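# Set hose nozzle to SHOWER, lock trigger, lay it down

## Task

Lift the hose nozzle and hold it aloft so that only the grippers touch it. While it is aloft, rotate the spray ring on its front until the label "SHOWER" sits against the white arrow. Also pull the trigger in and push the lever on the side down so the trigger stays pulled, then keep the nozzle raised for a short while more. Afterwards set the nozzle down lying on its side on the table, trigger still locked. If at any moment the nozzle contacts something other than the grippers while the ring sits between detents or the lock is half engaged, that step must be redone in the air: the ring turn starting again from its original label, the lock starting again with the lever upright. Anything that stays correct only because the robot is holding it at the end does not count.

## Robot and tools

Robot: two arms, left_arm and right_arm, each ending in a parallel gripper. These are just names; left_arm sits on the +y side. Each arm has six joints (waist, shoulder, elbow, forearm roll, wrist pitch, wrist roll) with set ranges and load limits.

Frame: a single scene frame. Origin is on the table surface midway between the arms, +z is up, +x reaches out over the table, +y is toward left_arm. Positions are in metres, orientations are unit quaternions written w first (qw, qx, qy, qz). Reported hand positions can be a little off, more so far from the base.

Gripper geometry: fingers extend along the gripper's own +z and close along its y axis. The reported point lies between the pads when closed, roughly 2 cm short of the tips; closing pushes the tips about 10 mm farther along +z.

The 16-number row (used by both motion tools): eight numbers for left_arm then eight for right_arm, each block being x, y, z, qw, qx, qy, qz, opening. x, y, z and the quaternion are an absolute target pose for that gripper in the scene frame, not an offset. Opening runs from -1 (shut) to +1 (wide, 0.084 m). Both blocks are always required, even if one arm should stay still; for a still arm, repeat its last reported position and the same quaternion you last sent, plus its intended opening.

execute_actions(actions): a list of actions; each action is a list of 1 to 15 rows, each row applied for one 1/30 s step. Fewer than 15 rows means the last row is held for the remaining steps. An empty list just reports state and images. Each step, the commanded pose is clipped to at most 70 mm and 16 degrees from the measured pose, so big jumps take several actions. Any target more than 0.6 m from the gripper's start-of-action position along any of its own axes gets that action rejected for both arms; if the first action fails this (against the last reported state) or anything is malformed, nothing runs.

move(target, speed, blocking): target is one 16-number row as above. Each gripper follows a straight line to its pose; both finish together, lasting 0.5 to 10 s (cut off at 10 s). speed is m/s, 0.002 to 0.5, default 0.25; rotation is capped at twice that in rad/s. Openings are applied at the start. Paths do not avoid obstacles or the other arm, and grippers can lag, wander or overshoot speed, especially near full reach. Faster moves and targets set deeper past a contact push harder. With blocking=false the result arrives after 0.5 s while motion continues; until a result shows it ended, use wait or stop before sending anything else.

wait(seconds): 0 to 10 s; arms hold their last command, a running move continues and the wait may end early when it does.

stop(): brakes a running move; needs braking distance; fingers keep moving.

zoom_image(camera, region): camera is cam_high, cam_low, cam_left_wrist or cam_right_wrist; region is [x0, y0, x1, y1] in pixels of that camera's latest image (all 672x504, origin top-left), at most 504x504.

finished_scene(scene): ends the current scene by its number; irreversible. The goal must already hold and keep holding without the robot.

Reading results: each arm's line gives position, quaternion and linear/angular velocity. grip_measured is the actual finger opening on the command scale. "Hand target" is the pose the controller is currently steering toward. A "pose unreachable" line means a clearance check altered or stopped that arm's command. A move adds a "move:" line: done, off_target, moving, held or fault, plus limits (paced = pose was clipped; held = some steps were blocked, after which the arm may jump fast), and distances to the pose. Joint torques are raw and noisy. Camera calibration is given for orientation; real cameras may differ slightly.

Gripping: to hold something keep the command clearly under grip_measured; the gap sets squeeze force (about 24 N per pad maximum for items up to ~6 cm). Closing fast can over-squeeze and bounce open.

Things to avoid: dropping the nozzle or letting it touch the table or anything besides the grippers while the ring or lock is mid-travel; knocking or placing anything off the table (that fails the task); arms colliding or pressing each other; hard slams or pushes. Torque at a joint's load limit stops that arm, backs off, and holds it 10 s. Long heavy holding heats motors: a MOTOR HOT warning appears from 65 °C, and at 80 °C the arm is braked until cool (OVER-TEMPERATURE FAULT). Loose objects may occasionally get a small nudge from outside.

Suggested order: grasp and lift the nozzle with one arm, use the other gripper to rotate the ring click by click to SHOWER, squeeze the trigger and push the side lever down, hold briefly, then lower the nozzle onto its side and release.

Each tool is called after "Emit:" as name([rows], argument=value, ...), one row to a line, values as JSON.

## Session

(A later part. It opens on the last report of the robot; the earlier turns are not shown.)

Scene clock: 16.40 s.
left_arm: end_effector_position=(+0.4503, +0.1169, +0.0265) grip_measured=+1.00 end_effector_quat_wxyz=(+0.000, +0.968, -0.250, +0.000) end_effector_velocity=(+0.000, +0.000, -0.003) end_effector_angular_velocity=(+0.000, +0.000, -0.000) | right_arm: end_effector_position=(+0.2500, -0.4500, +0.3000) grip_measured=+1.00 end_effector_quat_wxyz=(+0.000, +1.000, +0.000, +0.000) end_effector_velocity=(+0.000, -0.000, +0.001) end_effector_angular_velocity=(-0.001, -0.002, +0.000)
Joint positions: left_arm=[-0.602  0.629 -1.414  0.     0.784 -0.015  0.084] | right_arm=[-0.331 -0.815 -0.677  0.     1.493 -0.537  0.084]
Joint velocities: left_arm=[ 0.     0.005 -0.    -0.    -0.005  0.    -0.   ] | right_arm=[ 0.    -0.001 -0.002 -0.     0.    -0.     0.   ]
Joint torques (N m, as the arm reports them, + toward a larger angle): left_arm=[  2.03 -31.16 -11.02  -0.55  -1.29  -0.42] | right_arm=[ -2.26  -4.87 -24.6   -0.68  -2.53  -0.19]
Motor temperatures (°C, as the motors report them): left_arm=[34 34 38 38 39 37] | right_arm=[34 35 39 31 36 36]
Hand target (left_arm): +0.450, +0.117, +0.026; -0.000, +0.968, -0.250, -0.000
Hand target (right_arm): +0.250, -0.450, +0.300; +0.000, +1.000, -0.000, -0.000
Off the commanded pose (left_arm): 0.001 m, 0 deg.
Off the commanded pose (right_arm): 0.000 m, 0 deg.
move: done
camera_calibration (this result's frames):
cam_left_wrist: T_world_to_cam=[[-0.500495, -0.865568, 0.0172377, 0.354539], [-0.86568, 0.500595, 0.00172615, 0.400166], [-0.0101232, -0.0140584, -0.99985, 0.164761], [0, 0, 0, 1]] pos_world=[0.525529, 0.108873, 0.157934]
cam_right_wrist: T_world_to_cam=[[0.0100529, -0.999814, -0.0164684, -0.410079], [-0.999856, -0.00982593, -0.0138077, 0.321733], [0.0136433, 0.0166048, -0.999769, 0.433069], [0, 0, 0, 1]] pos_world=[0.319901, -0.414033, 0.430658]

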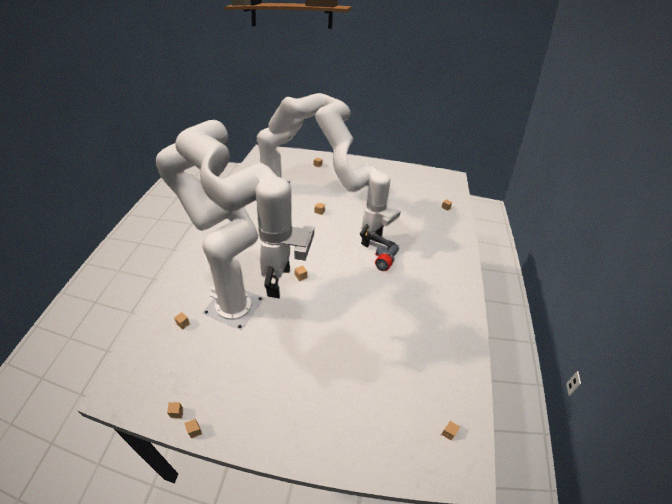

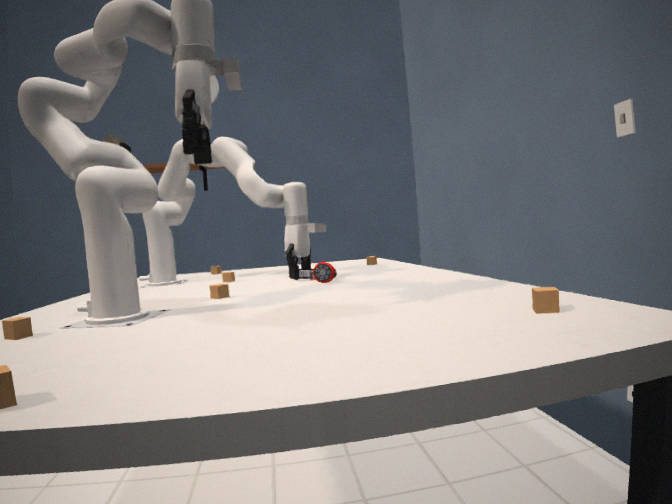

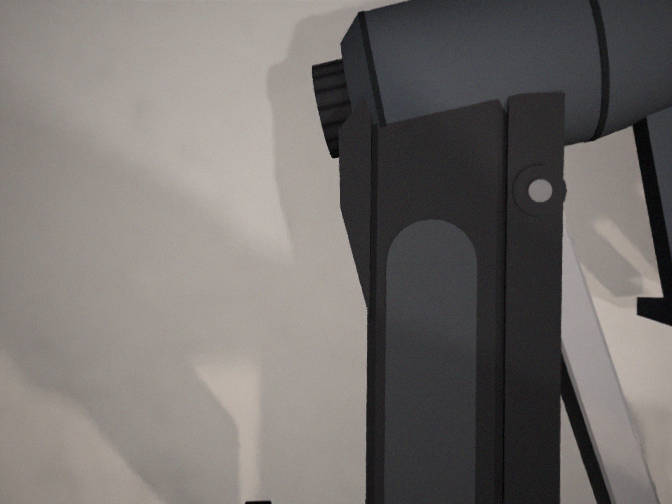

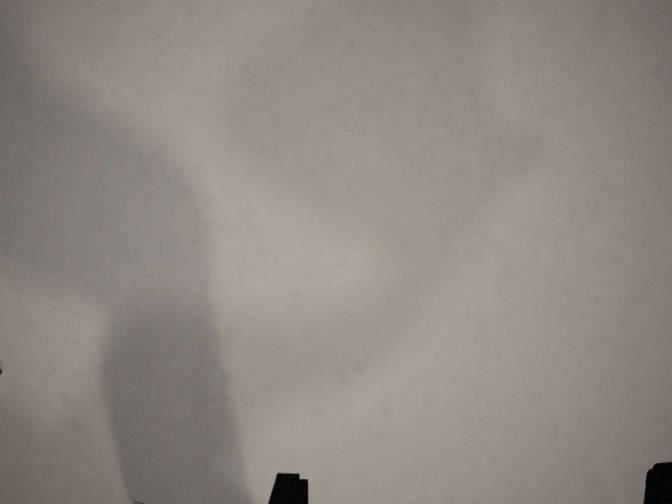

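Emit:
move(target=[0.456,0.111,0.025,0,0.968,-0.25,0,1, 0.25,-0.45,0.3,0,1,0,0,1], speed=0.05)

Emit:
execute_actions([
  [[0.456,0.111,0.025,0,0.968,-0.25,0,0.5, 0.25,-0.45,0.3,0,1,0,0,1]],
  [[0.456,0.111,0.025,0,0.968,-0.25,0,0.1, 0.25,-0.45,0.3,0,1,0,0,1]],
  [[0.456,0.111,0.025,0,0.968,-0.25,0,-0.3, 0.25,-0.45,0.3,0,1,0,0,1]],
  [[0.456,0.111,0.025,0,0.968,-0.25,0,-1, 0.25,-0.45,0.3,0,1,0,0,1]],
])

Emit:
move(target=[0.42,0.111,0.2,0,0.968,-0.25,0,-1, 0.25,-0.45,0.3,0,1,0,0,1], speed=0.15)

Emit:
move(target=[0.30,-0.05,0.15,0.701,0.701,-0.092,0.092,-1, 0.33,-0.42,0.22,0.5,-0.5,-0.5,-0.5,1], speed=0.25)

Scene clock: 19.70 s.
left_arm: end_effector_position=(+0.4559, +0.1111, +0.0250) grip_measured=+1.00 end_effector_quat_wxyz=(+0.000, +0.968, -0.250, +0.000) end_effector_velocity=(+0.001, -0.001, +0.000) end_effector_angular_velocity=(+0.000, +0.001, +0.000) | right_arm: end_effector_position=(+0.2500, -0.4500, +0.3000) grip_measured=+1.00 end_effector_quat_wxyz=(+0.000, +1.000, +0.000, +0.000) end_effector_velocity=(+0.000, -0.000, -0.000) end_effector_angular_velocity=(+0.000, +0.000, -0.000)
Joint positions: left_arm=[-0.606  0.656 -1.455 -0.     0.799 -0.018  0.084] | right_arm=[-0.331 -0.815 -0.677  0.     1.493 -0.537  0.084]
Joint velocities: left_arm=[-0.001  0.006 -0.01  -0.     0.005 -0.001  0.   ] | right_arm=[-0.     0.001  0.     0.    -0.     0.    -0.   ]
Joint torques (N m, as the arm reports them, + toward a larger angle): left_arm=[  1.66 -31.42 -11.09  -0.42  -1.26  -0.33] | right_arm=[ -2.36  -4.35 -24.43  -1.08  -2.24  -0.19]
Motor temperatures (°C, as the motors report them): left_arm=[34 35 38 38 39 37] | right_arm=[34 35 39 31 36 36]
Hand target (left_arm): +0.456, +0.111, +0.025; +0.000, +0.968, -0.250, +0.000
Hand target (right_arm): +0.250, -0.450, +0.300; -0.000, +1.000, +0.000, -0.000
Off the commanded pose (left_arm): 0.000 m, 0 deg.
Off the commanded pose (right_arm): 0.000 m, 0 deg.
move: done
camera_calibration (this result's frames):
cam_left_wrist: T_world_to_cam=[[-0.500499, -0.865565, 0.017269, 0.352402], [-0.865673, 0.500606, 0.00223468, 0.407882], [-0.0105792, -0.0138309, -0.999848, 0.163443], [0, 0, 0, 1]] pos_world=[0.531198, 0.103099, 0.156421]
cam_right_wrist: T_world_to_cam=[[0.0100529, -0.999814, -0.0164683, -0.41008], [-0.999856, -0.00982593, -0.0138076, 0.321733], [0.0136432, 0.0166048, -0.999769, 0.433069], [0, 0, 0, 1]] pos_world=[0.319901, -0.414033, 0.430658]

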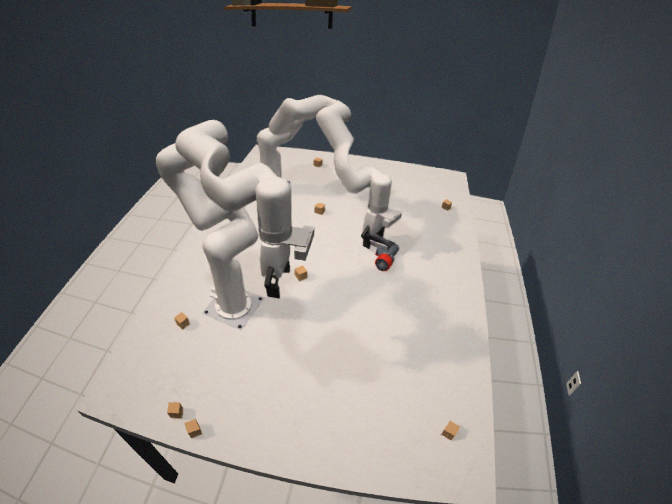

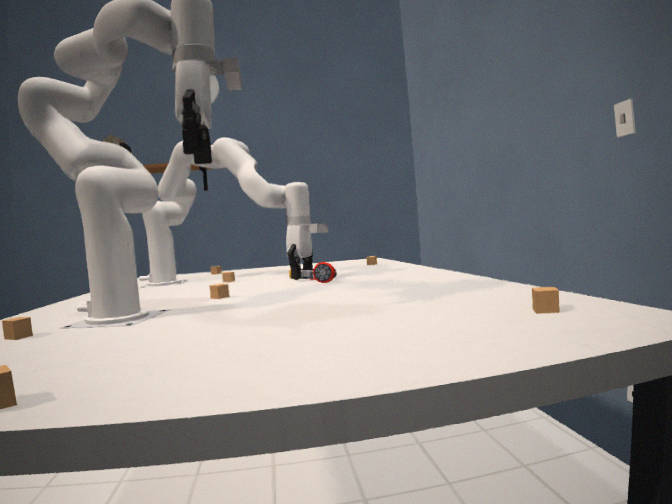

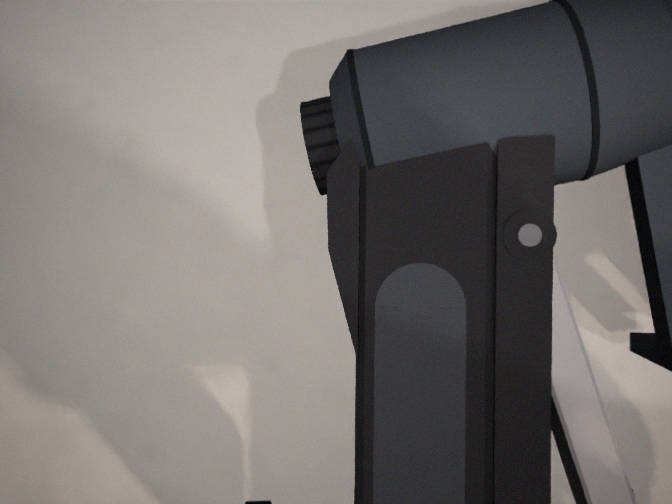

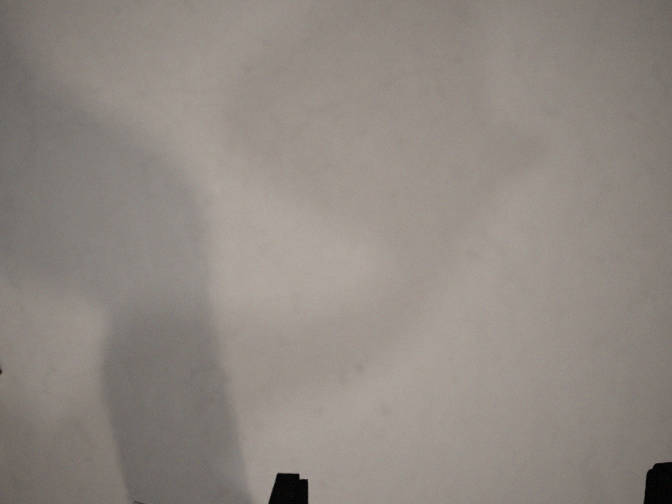

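Scene clock: 21.70 s.
left_arm: end_effector_position=(+0.4563, +0.1109, +0.0253) grip_measured=-0.12 end_effector_quat_wxyz=(+0.000, +0.968, -0.250, +0.000) end_effector_velocity=(+0.000, +0.000, -0.000) end_effector_angular_velocity=(-0.000, +0.000, +0.000) | right_arm: end_effector_position=(+0.2500, -0.4500, +0.3000) grip_measured=+1.00 end_effector_quat_wxyz=(-0.000, +1.000, -0.000, -0.000) end_effector_velocity=(+0.001, -0.000, +0.002) end_effector_angular_velocity=(-0.002, -0.004, -0.000)
Joint positions: left_arm=[-0.606  0.656 -1.457  0.     0.799 -0.019  0.039] | right_arm=[-0.331 -0.815 -0.677  0.     1.493 -0.537  0.084]
Joint velocities: left_arm=[ 0.001  0.     0.    -0.    -0.     0.     0.   ] | right_arm=[ 0.    -0.001 -0.003 -0.    -0.     0.     0.   ]
Joint torques (N m, as the arm reports them, + toward a larger angle): left_arm=[  0.35 -22.92  -7.64  -0.61  -0.56  -0.31] | right_arm=[ -2.74  -4.69 -24.22  -0.93  -2.26  -0.27]
Motor temperatures (°C, as the motors report them): left_arm=[34 35 38 38 39 37] | right_arm=[34 35 40 31 36 36]
Hand target (left_arm): +0.456, +0.111, +0.025; +0.000, +0.968, -0.250, -0.000
Hand target (right_arm): +0.250, -0.450, +0.300; +0.000, +1.000, +0.000, +0.000
Off the commanded pose (left_arm): 0.000 m, 0 deg.
Off the commanded pose (right_arm): 0.000 m, 0 deg.
camera_calibration (this result's frames):
cam_left_wrist: T_world_to_cam=[[-0.500477, -0.865578, 0.0172329, 0.352392], [-0.865694, 0.500571, 0.0013588, 0.408402], [-0.00980244, -0.0142384, -0.999851, 0.163448], [0, 0, 0, 1]] pos_world=[0.531518, 0.102916, 0.156796]
cam_right_wrist: T_world_to_cam=[[0.0100528, -0.999814, -0.0164684, -0.410079], [-0.999856, -0.00982575, -0.0138075, 0.321733], [0.0136431, 0.0166049, -0.999769, 0.433069], [0, 0, 0, 1]] pos_world=[0.319901, -0.414033, 0.430658]

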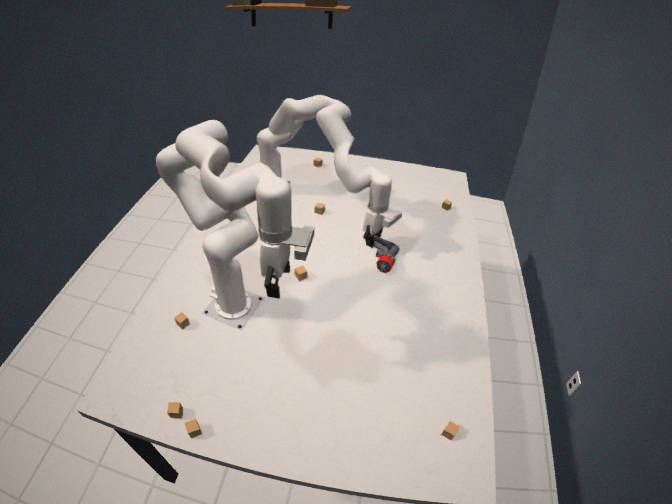

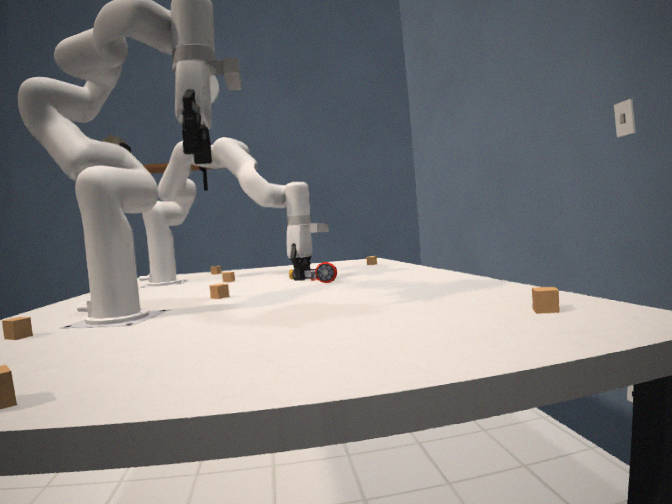

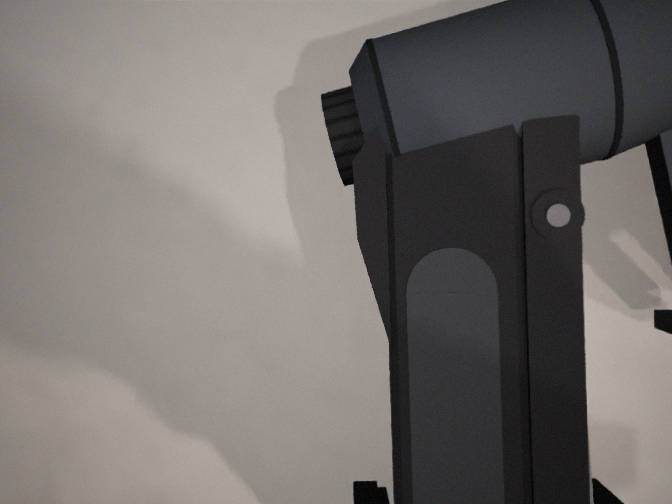

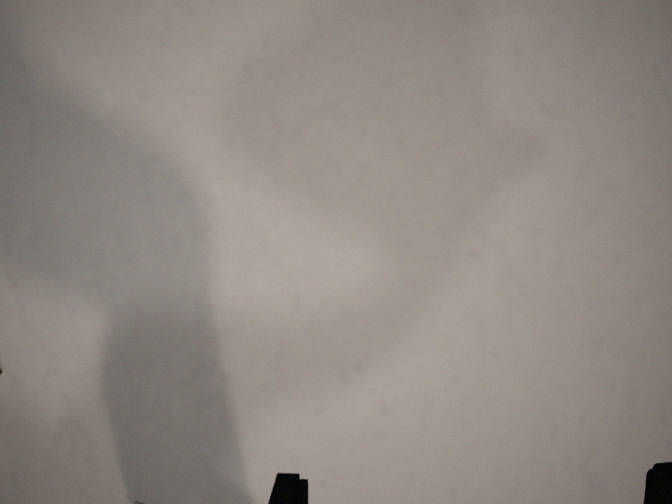

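Scene clock: 23.40 s.
left_arm: end_effector_position=(+0.4196, +0.1113, +0.1991) grip_measured=-0.17 end_effector_quat_wxyz=(-0.000, +0.968, -0.250, -0.001) end_effector_velocity=(+0.001, -0.001, +0.006) end_effector_angular_velocity=(-0.004, -0.006, -0.000) | right_arm: end_effector_position=(+0.2500, -0.4500, +0.3000) grip_measured=+1.00 end_effector_quat_wxyz=(+0.000, +1.000, +0.000, -0.000) end_effector_velocity=(-0.000, +0.000, -0.000) end_effector_angular_velocity=(+0.000, +0.000, +0.000)
Joint positions: left_arm=[-0.638  0.32  -1.469 -0.     1.15  -0.05   0.037] | right_arm=[-0.331 -0.815 -0.677  0.     1.493 -0.537  0.084]
Joint velocities: left_arm=[-0.001 -0.006 -0.007 -0.     0.007 -0.001  0.   ] | right_arm=[ 0. -0.  0.  0.  0. -0.  0.]
Joint torques (N m, as the arm reports them, + toward a larger angle): left_arm=[  1.69 -29.17 -13.06  -0.53  -1.69  -0.39] | right_arm=[ -2.5   -4.7  -24.41  -0.68  -2.12  -0.11]
Motor temperatures (°C, as the motors report them): left_arm=[34 35 38 38 39 37] | right_arm=[34 35 40 31 36 36]
Hand target (left_arm): +0.420, +0.111, +0.200; +0.000, +0.968, -0.250, -0.000
Hand target (right_arm): +0.250, -0.450, +0.300; +0.000, +1.000, -0.000, +0.000
Off the commanded pose (left_arm): 0.001 m, 0 deg.
Off the commanded pose (right_arm): 0.000 m, 0 deg.
move: done
camera_calibration (this result's frames):
cam_left_wrist: T_world_to_cam=[[-0.500472, -0.865578, 0.0173864, 0.331377], [-0.865674, 0.500596, 0.00337915, 0.375749], [-0.0116285, -0.0133598, -0.999843, 0.337448], [0, 0, 0, 1]] pos_world=[0.495045, 0.103242, 0.330364]
cam_right_wrist: T_world_to_cam=[[0.0100531, -0.999814, -0.0164682, -0.41008], [-0.999856, -0.00982609, -0.0138075, 0.321733], [0.0136431, 0.0166046, -0.999769, 0.433069], [0, 0, 0, 1]] pos_world=[0.319901, -0.414033, 0.430658]

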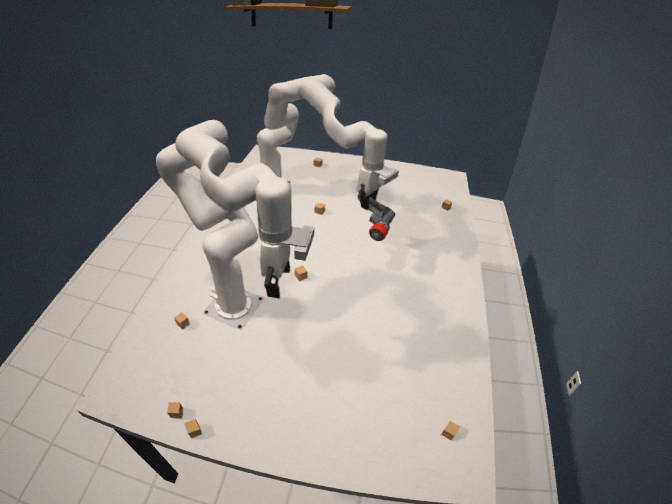

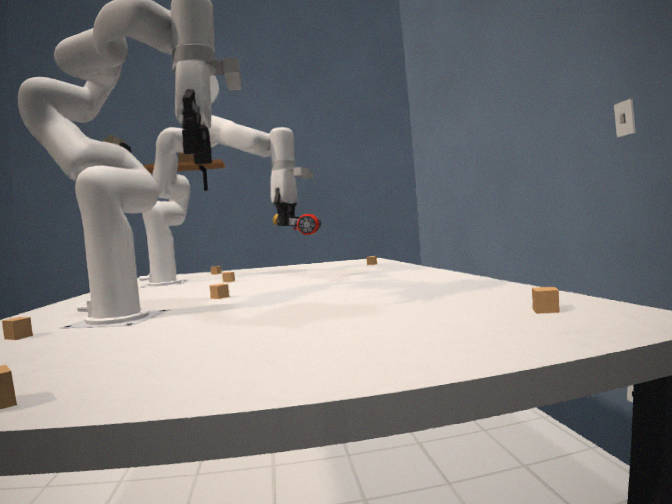

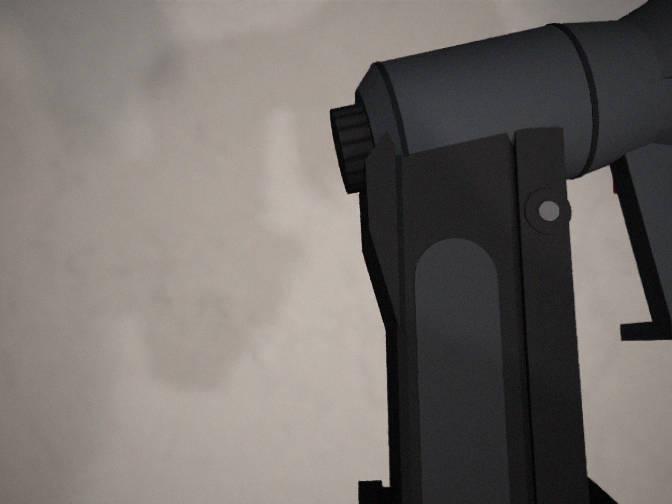

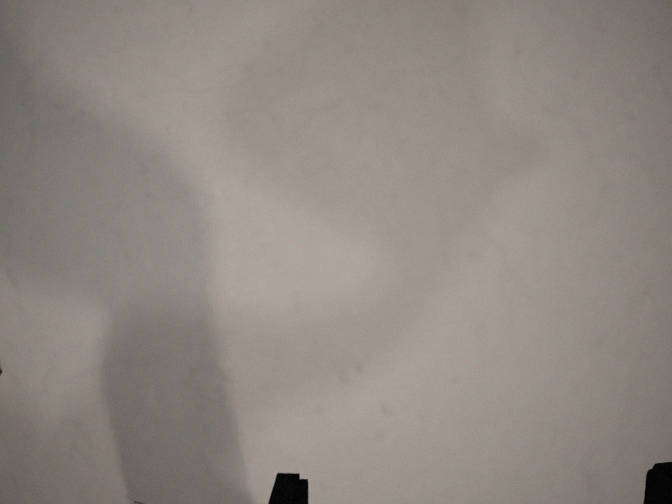

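Scene clock: 28.13 s.
left_arm: end_effector_position=(+0.2997, -0.0491, +0.1492) grip_measured=-0.17 end_effector_quat_wxyz=(+0.699, +0.703, -0.091, +0.093) end_effector_velocity=(-0.001, -0.000, -0.001) end_effector_angular_velocity=(-0.007, +0.002, +0.000) | right_arm: end_effector_position=(+0.3300, -0.4197, +0.2204) grip_measured=+1.00 end_effector_quat_wxyz=(+0.499, -0.501, -0.500, -0.501) end_effector_velocity=(+0.001, -0.000, -0.000) end_effector_angular_velocity=(+0.004, -0.006, +0.007)
Joint positions: left_arm=[-0.642  0.451 -0.884 -2.09   1.339  1.459  0.037] | right_arm=[-0.72   0.411 -1.091  0.771  2.096 -2.689  0.084]
Joint velocities: left_arm=[-0.001  0.006  0.    -0.005  0.009  0.005  0.   ] | right_arm=[ 0.003  0.007 -0.008 -0.001  0.005 -0.006  0.   ]
Joint torques (N m, as the arm reports them, + toward a larger angle): left_arm=[  1.87 -26.55  -9.49  -0.82   2.97  -0.18] | right_arm=[ -2.44 -30.23 -16.97   0.55   1.94   0.  ]
Motor temperatures (°C, as the motors report them): left_arm=[34 35 39 38 39 37] | right_arm=[34 35 40 31 36 36]
Hand target (left_arm): +0.300, -0.049, +0.149; +0.699, +0.703, -0.091, +0.093
Hand target (right_arm): +0.330, -0.420, +0.220; +0.499, -0.500, -0.500, -0.501
Off the commanded pose (left_arm): 0.001 m, 0 deg.
Off the commanded pose (right_arm): 0.000 m, 0 deg.
move: done
camera_calibration (this result's frames):
cam_left_wrist: T_world_to_cam=[[-0.276511, 0.0107733, 0.96095, -0.0314932], [-0.961007, -0.000172002, -0.276525, 0.398236], [-0.0028138, -0.999942, 0.0104008, 0.0822132], [0, 0, 0, 1]] pos_world=[0.374231, 0.0826162, 0.139531]
cam_right_wrist: T_world_to_cam=[[0.999844, 0.0134089, 0.0114956, -0.289409], [0.0113277, 0.012529, -0.999857, 0.293932], [-0.013551, 0.999832, 0.0123751, 0.550498], [0, 0, 0, 1]] pos_world=[0.293494, -0.550208, 0.290404]

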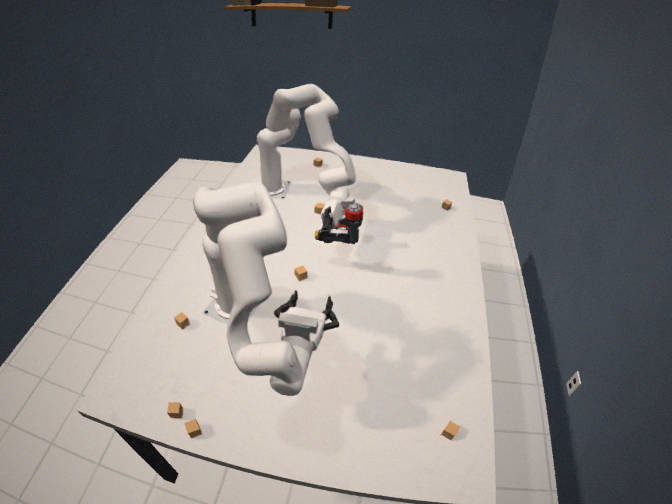

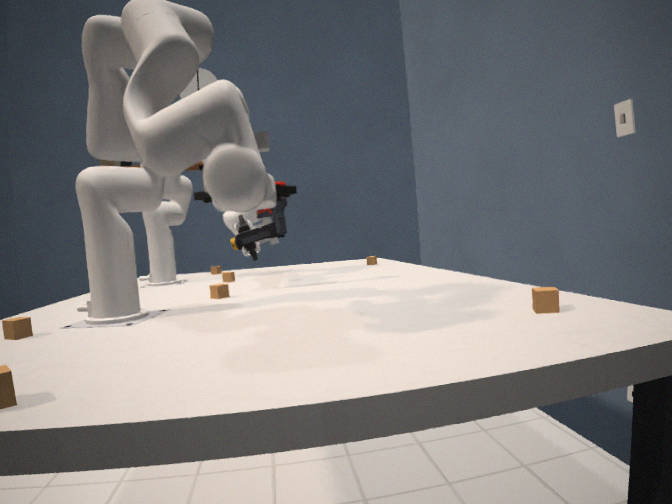

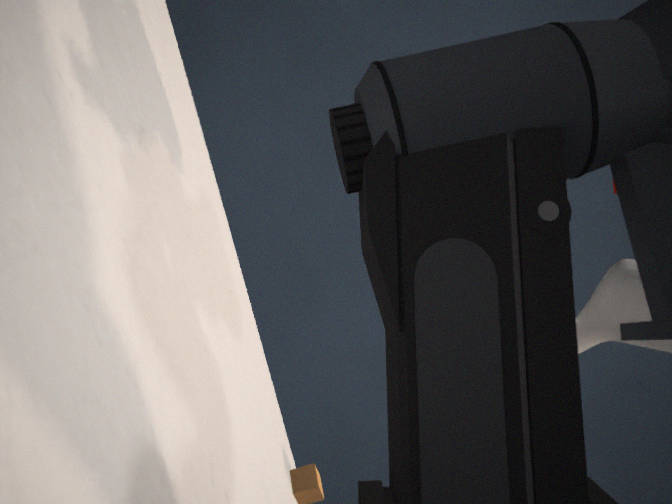

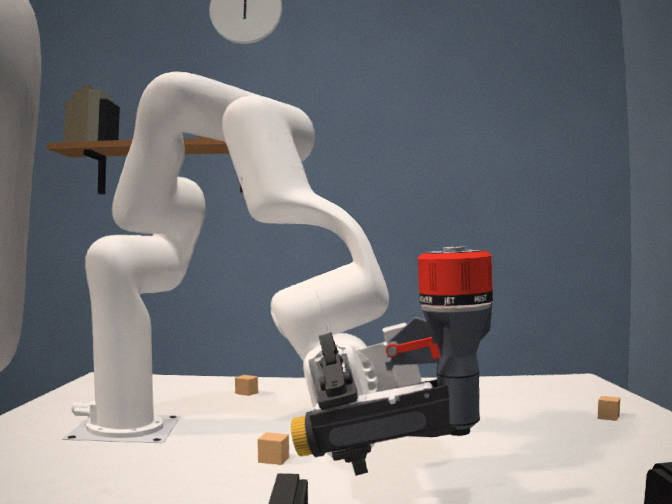

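Emit:
move(target=[0.30,-0.05,0.15,0.701,0.701,-0.092,0.092,-1, 0.42,-0.25,0.16,0.5,-0.5,-0.5,-0.5,-1])

Emit:
zoom_image(camera="cam_high", region=[300, 180, 400, 280])

Scene clock: 30.27 s.
left_arm: end_effector_position=(+0.3000, -0.0500, +0.1500) grip_measured=-0.17 end_effector_quat_wxyz=(+0.701, +0.701, -0.092, +0.092) end_effector_velocity=(+0.001, +0.001, +0.000) end_effector_angular_velocity=(-0.001, +0.000, +0.002) | right_arm: end_effector_position=(+0.4194, -0.2501, +0.1602) grip_measured=-1.00 end_effector_quat_wxyz=(+0.500, -0.500, -0.500, -0.500) end_effector_velocity=(+0.001, +0.002, -0.001) end_effector_angular_velocity=(+0.001, -0.000, +0.001)
Joint positions: left_arm=[-0.641  0.456 -0.889 -2.087  1.346  1.458  0.037] | right_arm=[-0.265  0.457 -0.93   1.145  1.78  -2.714  0.   ]
Joint velocities: left_arm=[ 0.002  0.     0.    -0.     0.001  0.    -0.   ] | right_arm=[ 0.005  0.004 -0.003  0.004 -0.001  0.     0.   ]
Joint torques (N m, as the arm reports them, + toward a larger angle): left_arm=[  1.69 -26.63  -9.53  -0.9    3.07  -0.2 ] | right_arm=[ -2.76 -29.45 -14.99   0.59   1.83   0.03]
Motor temperatures (°C, as the motors report them): left_arm=[34 35 39 38 39 37] | right_arm=[34 35 40 31 36 36]
Hand target (left_arm): +0.300, -0.050, +0.150; +0.701, +0.701, -0.092, +0.092
Hand target (right_arm): +0.419, -0.250, +0.160; +0.500, -0.500, -0.500, -0.500
Off the commanded pose (left_arm): 0.000 m, 0 deg.
Off the commanded pose (right_arm): 0.001 m, 0 deg.
move: done
camera_calibration (this result's frames):
cam_left_wrist: T_world_to_cam=[[-0.276095, 0.017248, 0.960975, -0.03196], [-0.961105, 0.00225875, -0.276173, 0.398806], [-0.00693404, -0.999849, 0.0159535, 0.0817434], [0, 0, 0, 1]] pos_world=[0.375037, 0.0813815, 0.139548]
cam_right_wrist: T_world_to_cam=[[0.999813, 0.0161608, 0.0106461, -0.379569], [0.0104175, 0.0141675, -0.999845, 0.231375], [-0.0163091, 0.999769, 0.0139965, 0.383708], [0, 0, 0, 1]] pos_world=[0.383346, -0.380764, 0.230009]

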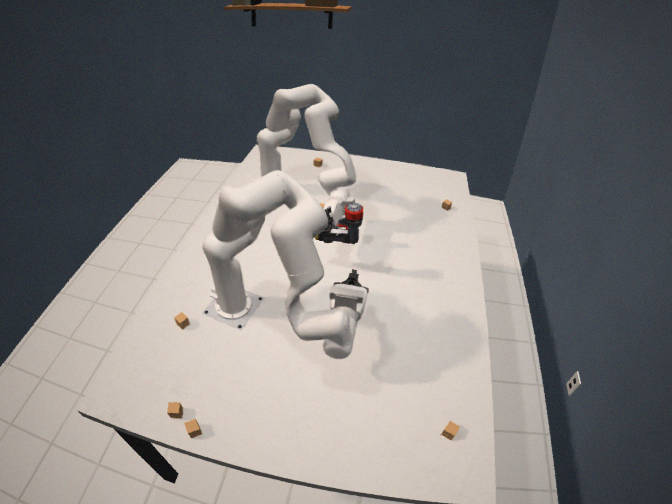

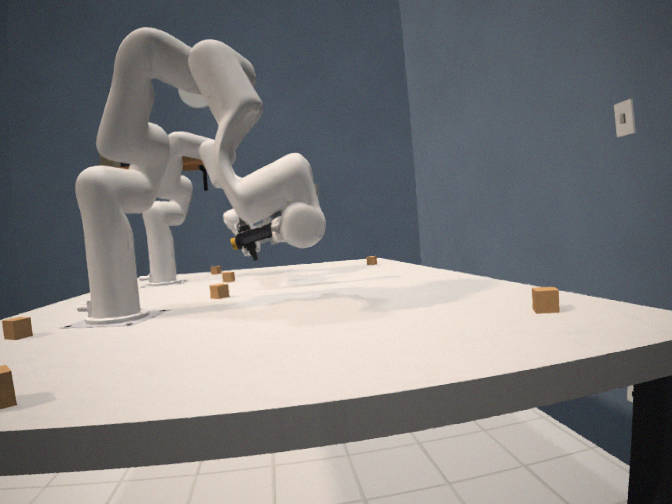

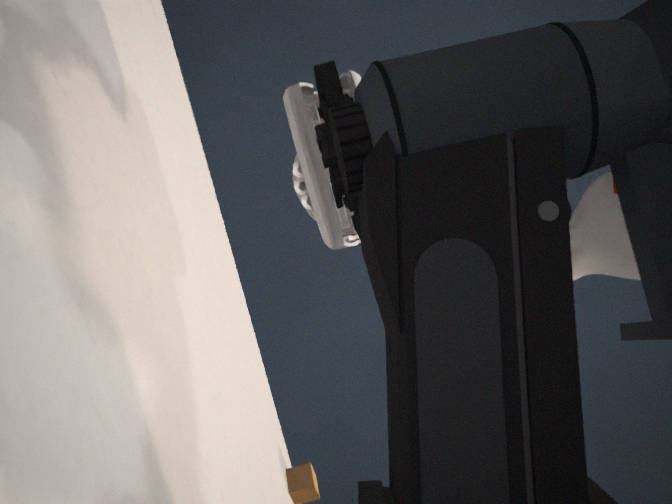

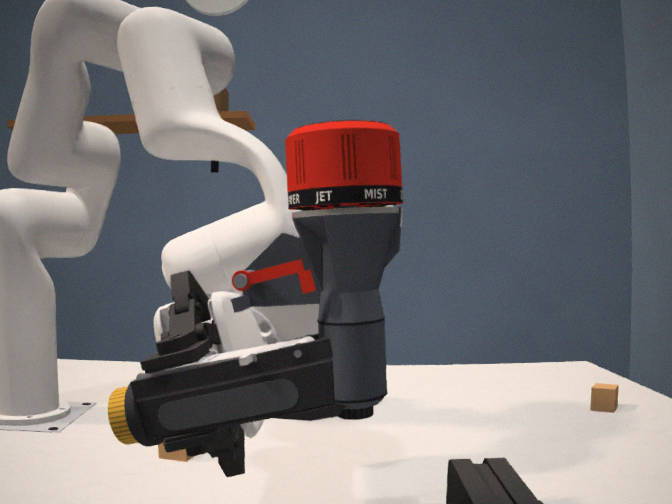

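Region (300, 180, 400, 280) of cam_high's 672x504 image, scaled by 5.040, with more detail than that image has.

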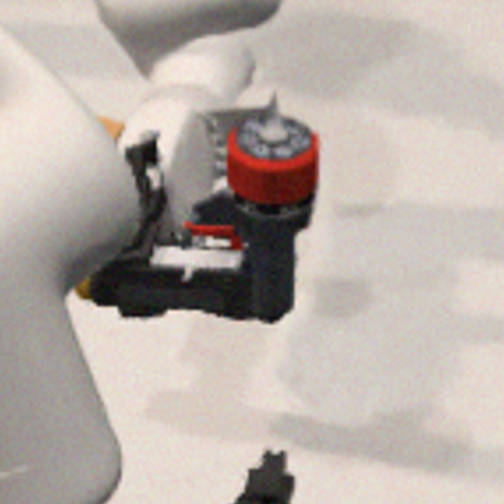

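Emit:
move(target=[0.30,-0.05,0.15,0.701,0.701,-0.092,0.092,-1, 0.36,-0.28,0.38,0,1,0,0,1], speed=0.4)

Emit:
move(target=[0.30,-0.05,0.15,0.701,0.701,-0.092,0.092,-1, 0.29,-0.12,0.38,0,1,0,0,1])

Scene clock: 35.47 s.
left_arm: end_effector_position=(+0.3000, -0.0500, +0.1500) grip_measured=-0.17 end_effector_quat_wxyz=(+0.701, +0.701, -0.092, +0.092) end_effector_velocity=(-0.001, -0.001, +0.000) end_effector_angular_velocity=(-0.001, -0.000, -0.002) | right_arm: end_effector_position=(+0.3598, -0.2804, +0.3798) grip_measured=+1.00 end_effector_quat_wxyz=(-0.001, +1.000, +0.001, -0.000) end_effector_velocity=(-0.000, +0.000, +0.001) end_effector_angular_velocity=(-0.006, +0.009, -0.003)
Joint positions: left_arm=[-0.641  0.456 -0.889 -2.087  1.346  1.458  0.037] | right_arm=[ 0.327 -0.488 -1.113  0.002  1.602  0.118  0.084]
Joint velocities: left_arm=[-0.002  0.     0.     0.     0.001  0.     0.   ] | right_arm=[ 0.005  0.011 -0.015 -0.005  0.014  0.008 -0.   ]
Joint torques (N m, as the arm reports them, + toward a larger angle): left_arm=[  1.44 -27.01  -9.6   -0.89   3.17  -0.18] | right_arm=[ -2.79 -12.58 -24.04  -0.69  -2.36  -0.34]
Motor temperatures (°C, as the motors report them): left_arm=[34 35 39 38 39 37] | right_arm=[34 35 40 31 36 36]
Hand target (left_arm): +0.300, -0.050, +0.150; +0.701, +0.701, -0.092, +0.092
Hand target (right_arm): +0.360, -0.280, +0.380; -0.001, +1.000, +0.001, -0.001
Off the commanded pose (left_arm): 0.000 m, 0 deg.
Off the commanded pose (right_arm): 0.000 m, 0 deg.
move: done
camera_calibration (this result's frames):
cam_left_wrist: T_world_to_cam=[[-0.276089, 0.017245, 0.960977, -0.0319618], [-0.961107, 0.00228094, -0.276167, 0.398806], [-0.00695444, -0.999849, 0.0159445, 0.0817564], [0, 0, 0, 1]] pos_world=[0.37504, 0.0813855, 0.139548]
cam_right_wrist: T_world_to_cam=[[0.0125098, -0.999757, -0.0181643, -0.24051], [-0.999838, -0.0122709, -0.013204, 0.433337], [0.0129779, 0.0183265, -0.999748, 0.509248], [0, 0, 0, 1]] pos_world=[0.429667, -0.244467, 0.510472]

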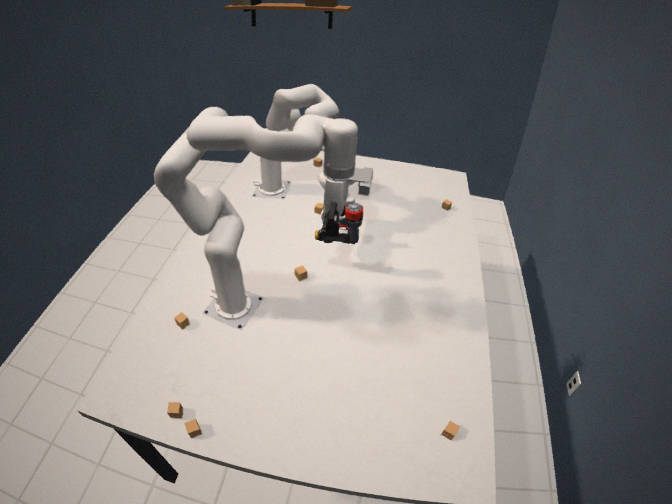

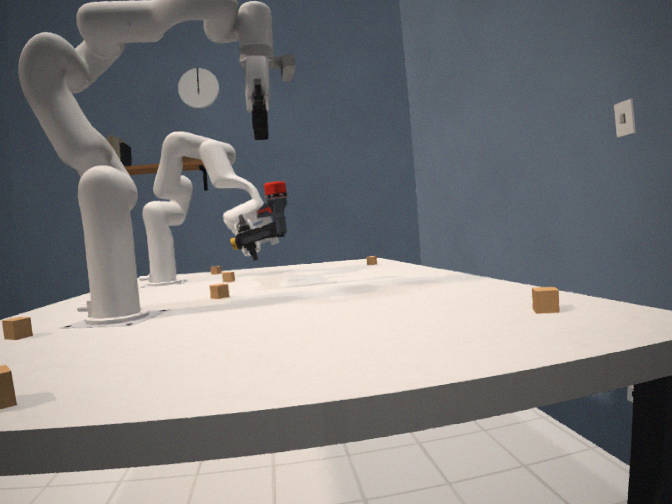

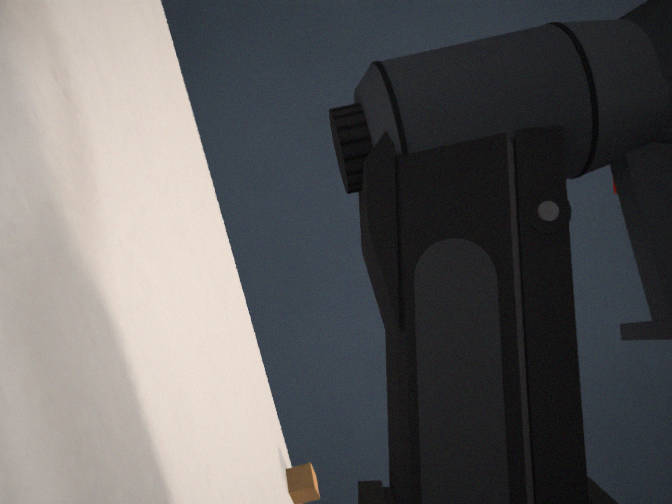

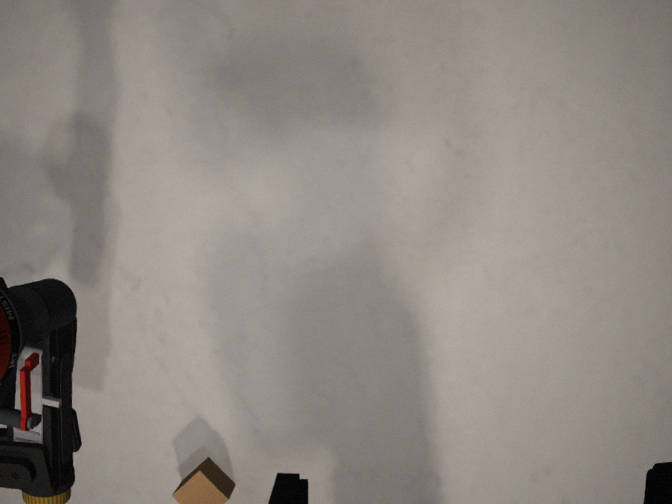

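Scene clock: 36.80 s.
left_arm: end_effector_position=(+0.3000, -0.0500, +0.1500) grip_measured=-0.17 end_effector_quat_wxyz=(+0.701, +0.701, -0.092, +0.092) end_effector_velocity=(-0.000, -0.000, +0.000) end_effector_angular_velocity=(-0.000, -0.000, -0.001) | right_arm: end_effector_position=(+0.2897, -0.1207, +0.3800) grip_measured=+1.00 end_effector_quat_wxyz=(-0.001, +1.000, -0.000, -0.000) end_effector_velocity=(-0.000, +0.002, +0.001) end_effector_angular_velocity=(-0.001, -0.003, -0.000)
Joint positions: left_arm=[-0.641  0.456 -0.889 -2.087  1.346  1.458  0.037] | right_arm=[ 0.866 -0.503 -1.103  0.001  1.605  0.66   0.084]
Joint velocities: left_arm=[-0.001 -0.    -0.    -0.     0.     0.    -0.   ] | right_arm=[ 0.008  0.004 -0.005 -0.002  0.     0.008 -0.   ]
Joint torques (N m, as the arm reports them, + toward a larger angle): left_arm=[  1.95 -26.58  -9.48  -0.78   3.15  -0.26] | right_arm=[ -2.08 -12.67 -23.97  -0.69  -2.29  -0.25]
Motor temperatures (°C, as the motors report them): left_arm=[34 35 39 38 39 37] | right_arm=[34 35 40 31 36 36]
Hand target (left_arm): +0.300, -0.050, +0.150; +0.701, +0.701, -0.092, +0.092
Hand target (right_arm): +0.290, -0.120, +0.380; -0.000, +1.000, +0.000, -0.000
Off the commanded pose (left_arm): 0.000 m, 0 deg.
Off the commanded pose (right_arm): 0.001 m, 0 deg.
move: done
camera_calibration (this result's frames):
cam_left_wrist: T_world_to_cam=[[-0.276089, 0.017245, 0.960977, -0.0319619], [-0.961107, 0.00228075, -0.276167, 0.398806], [-0.00695424, -0.999849, 0.0159446, 0.0817563], [0, 0, 0, 1]] pos_world=[0.37504, 0.0813856, 0.139548]
cam_right_wrist: T_world_to_cam=[[0.00981379, -0.999796, -0.0176578, -0.0793993], [-0.999862, -0.00957437, -0.013593, 0.365688], [0.0134212, 0.0177888, -0.999752, 0.507267], [0, 0, 0, 1]] pos_world=[0.359609, -0.0849055, 0.51071]

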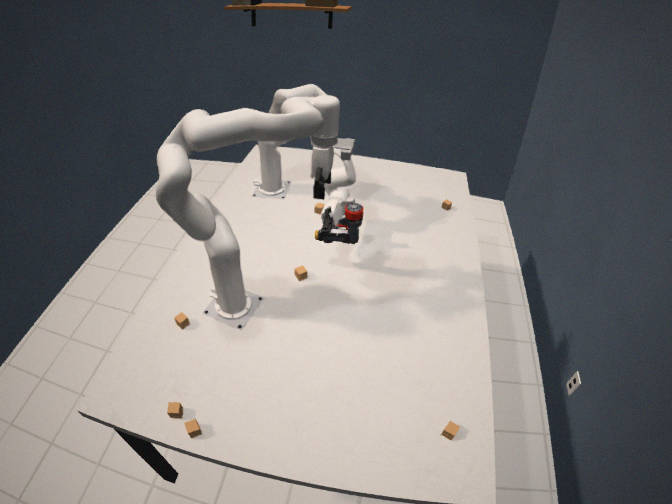

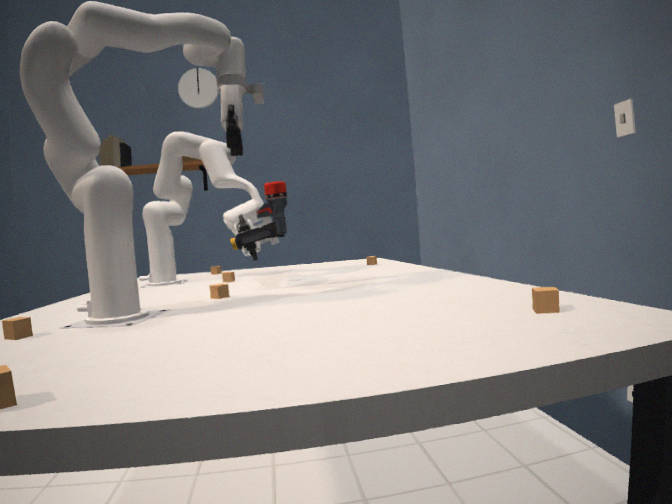

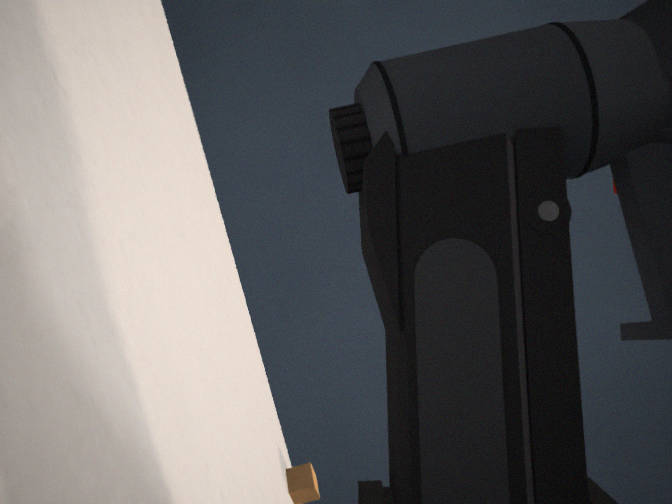

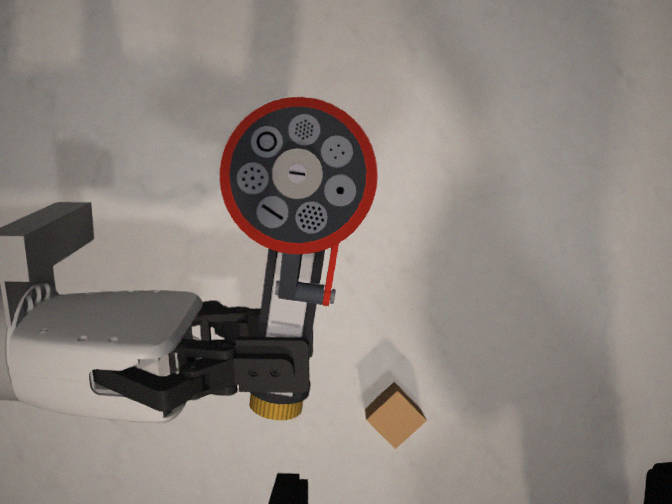

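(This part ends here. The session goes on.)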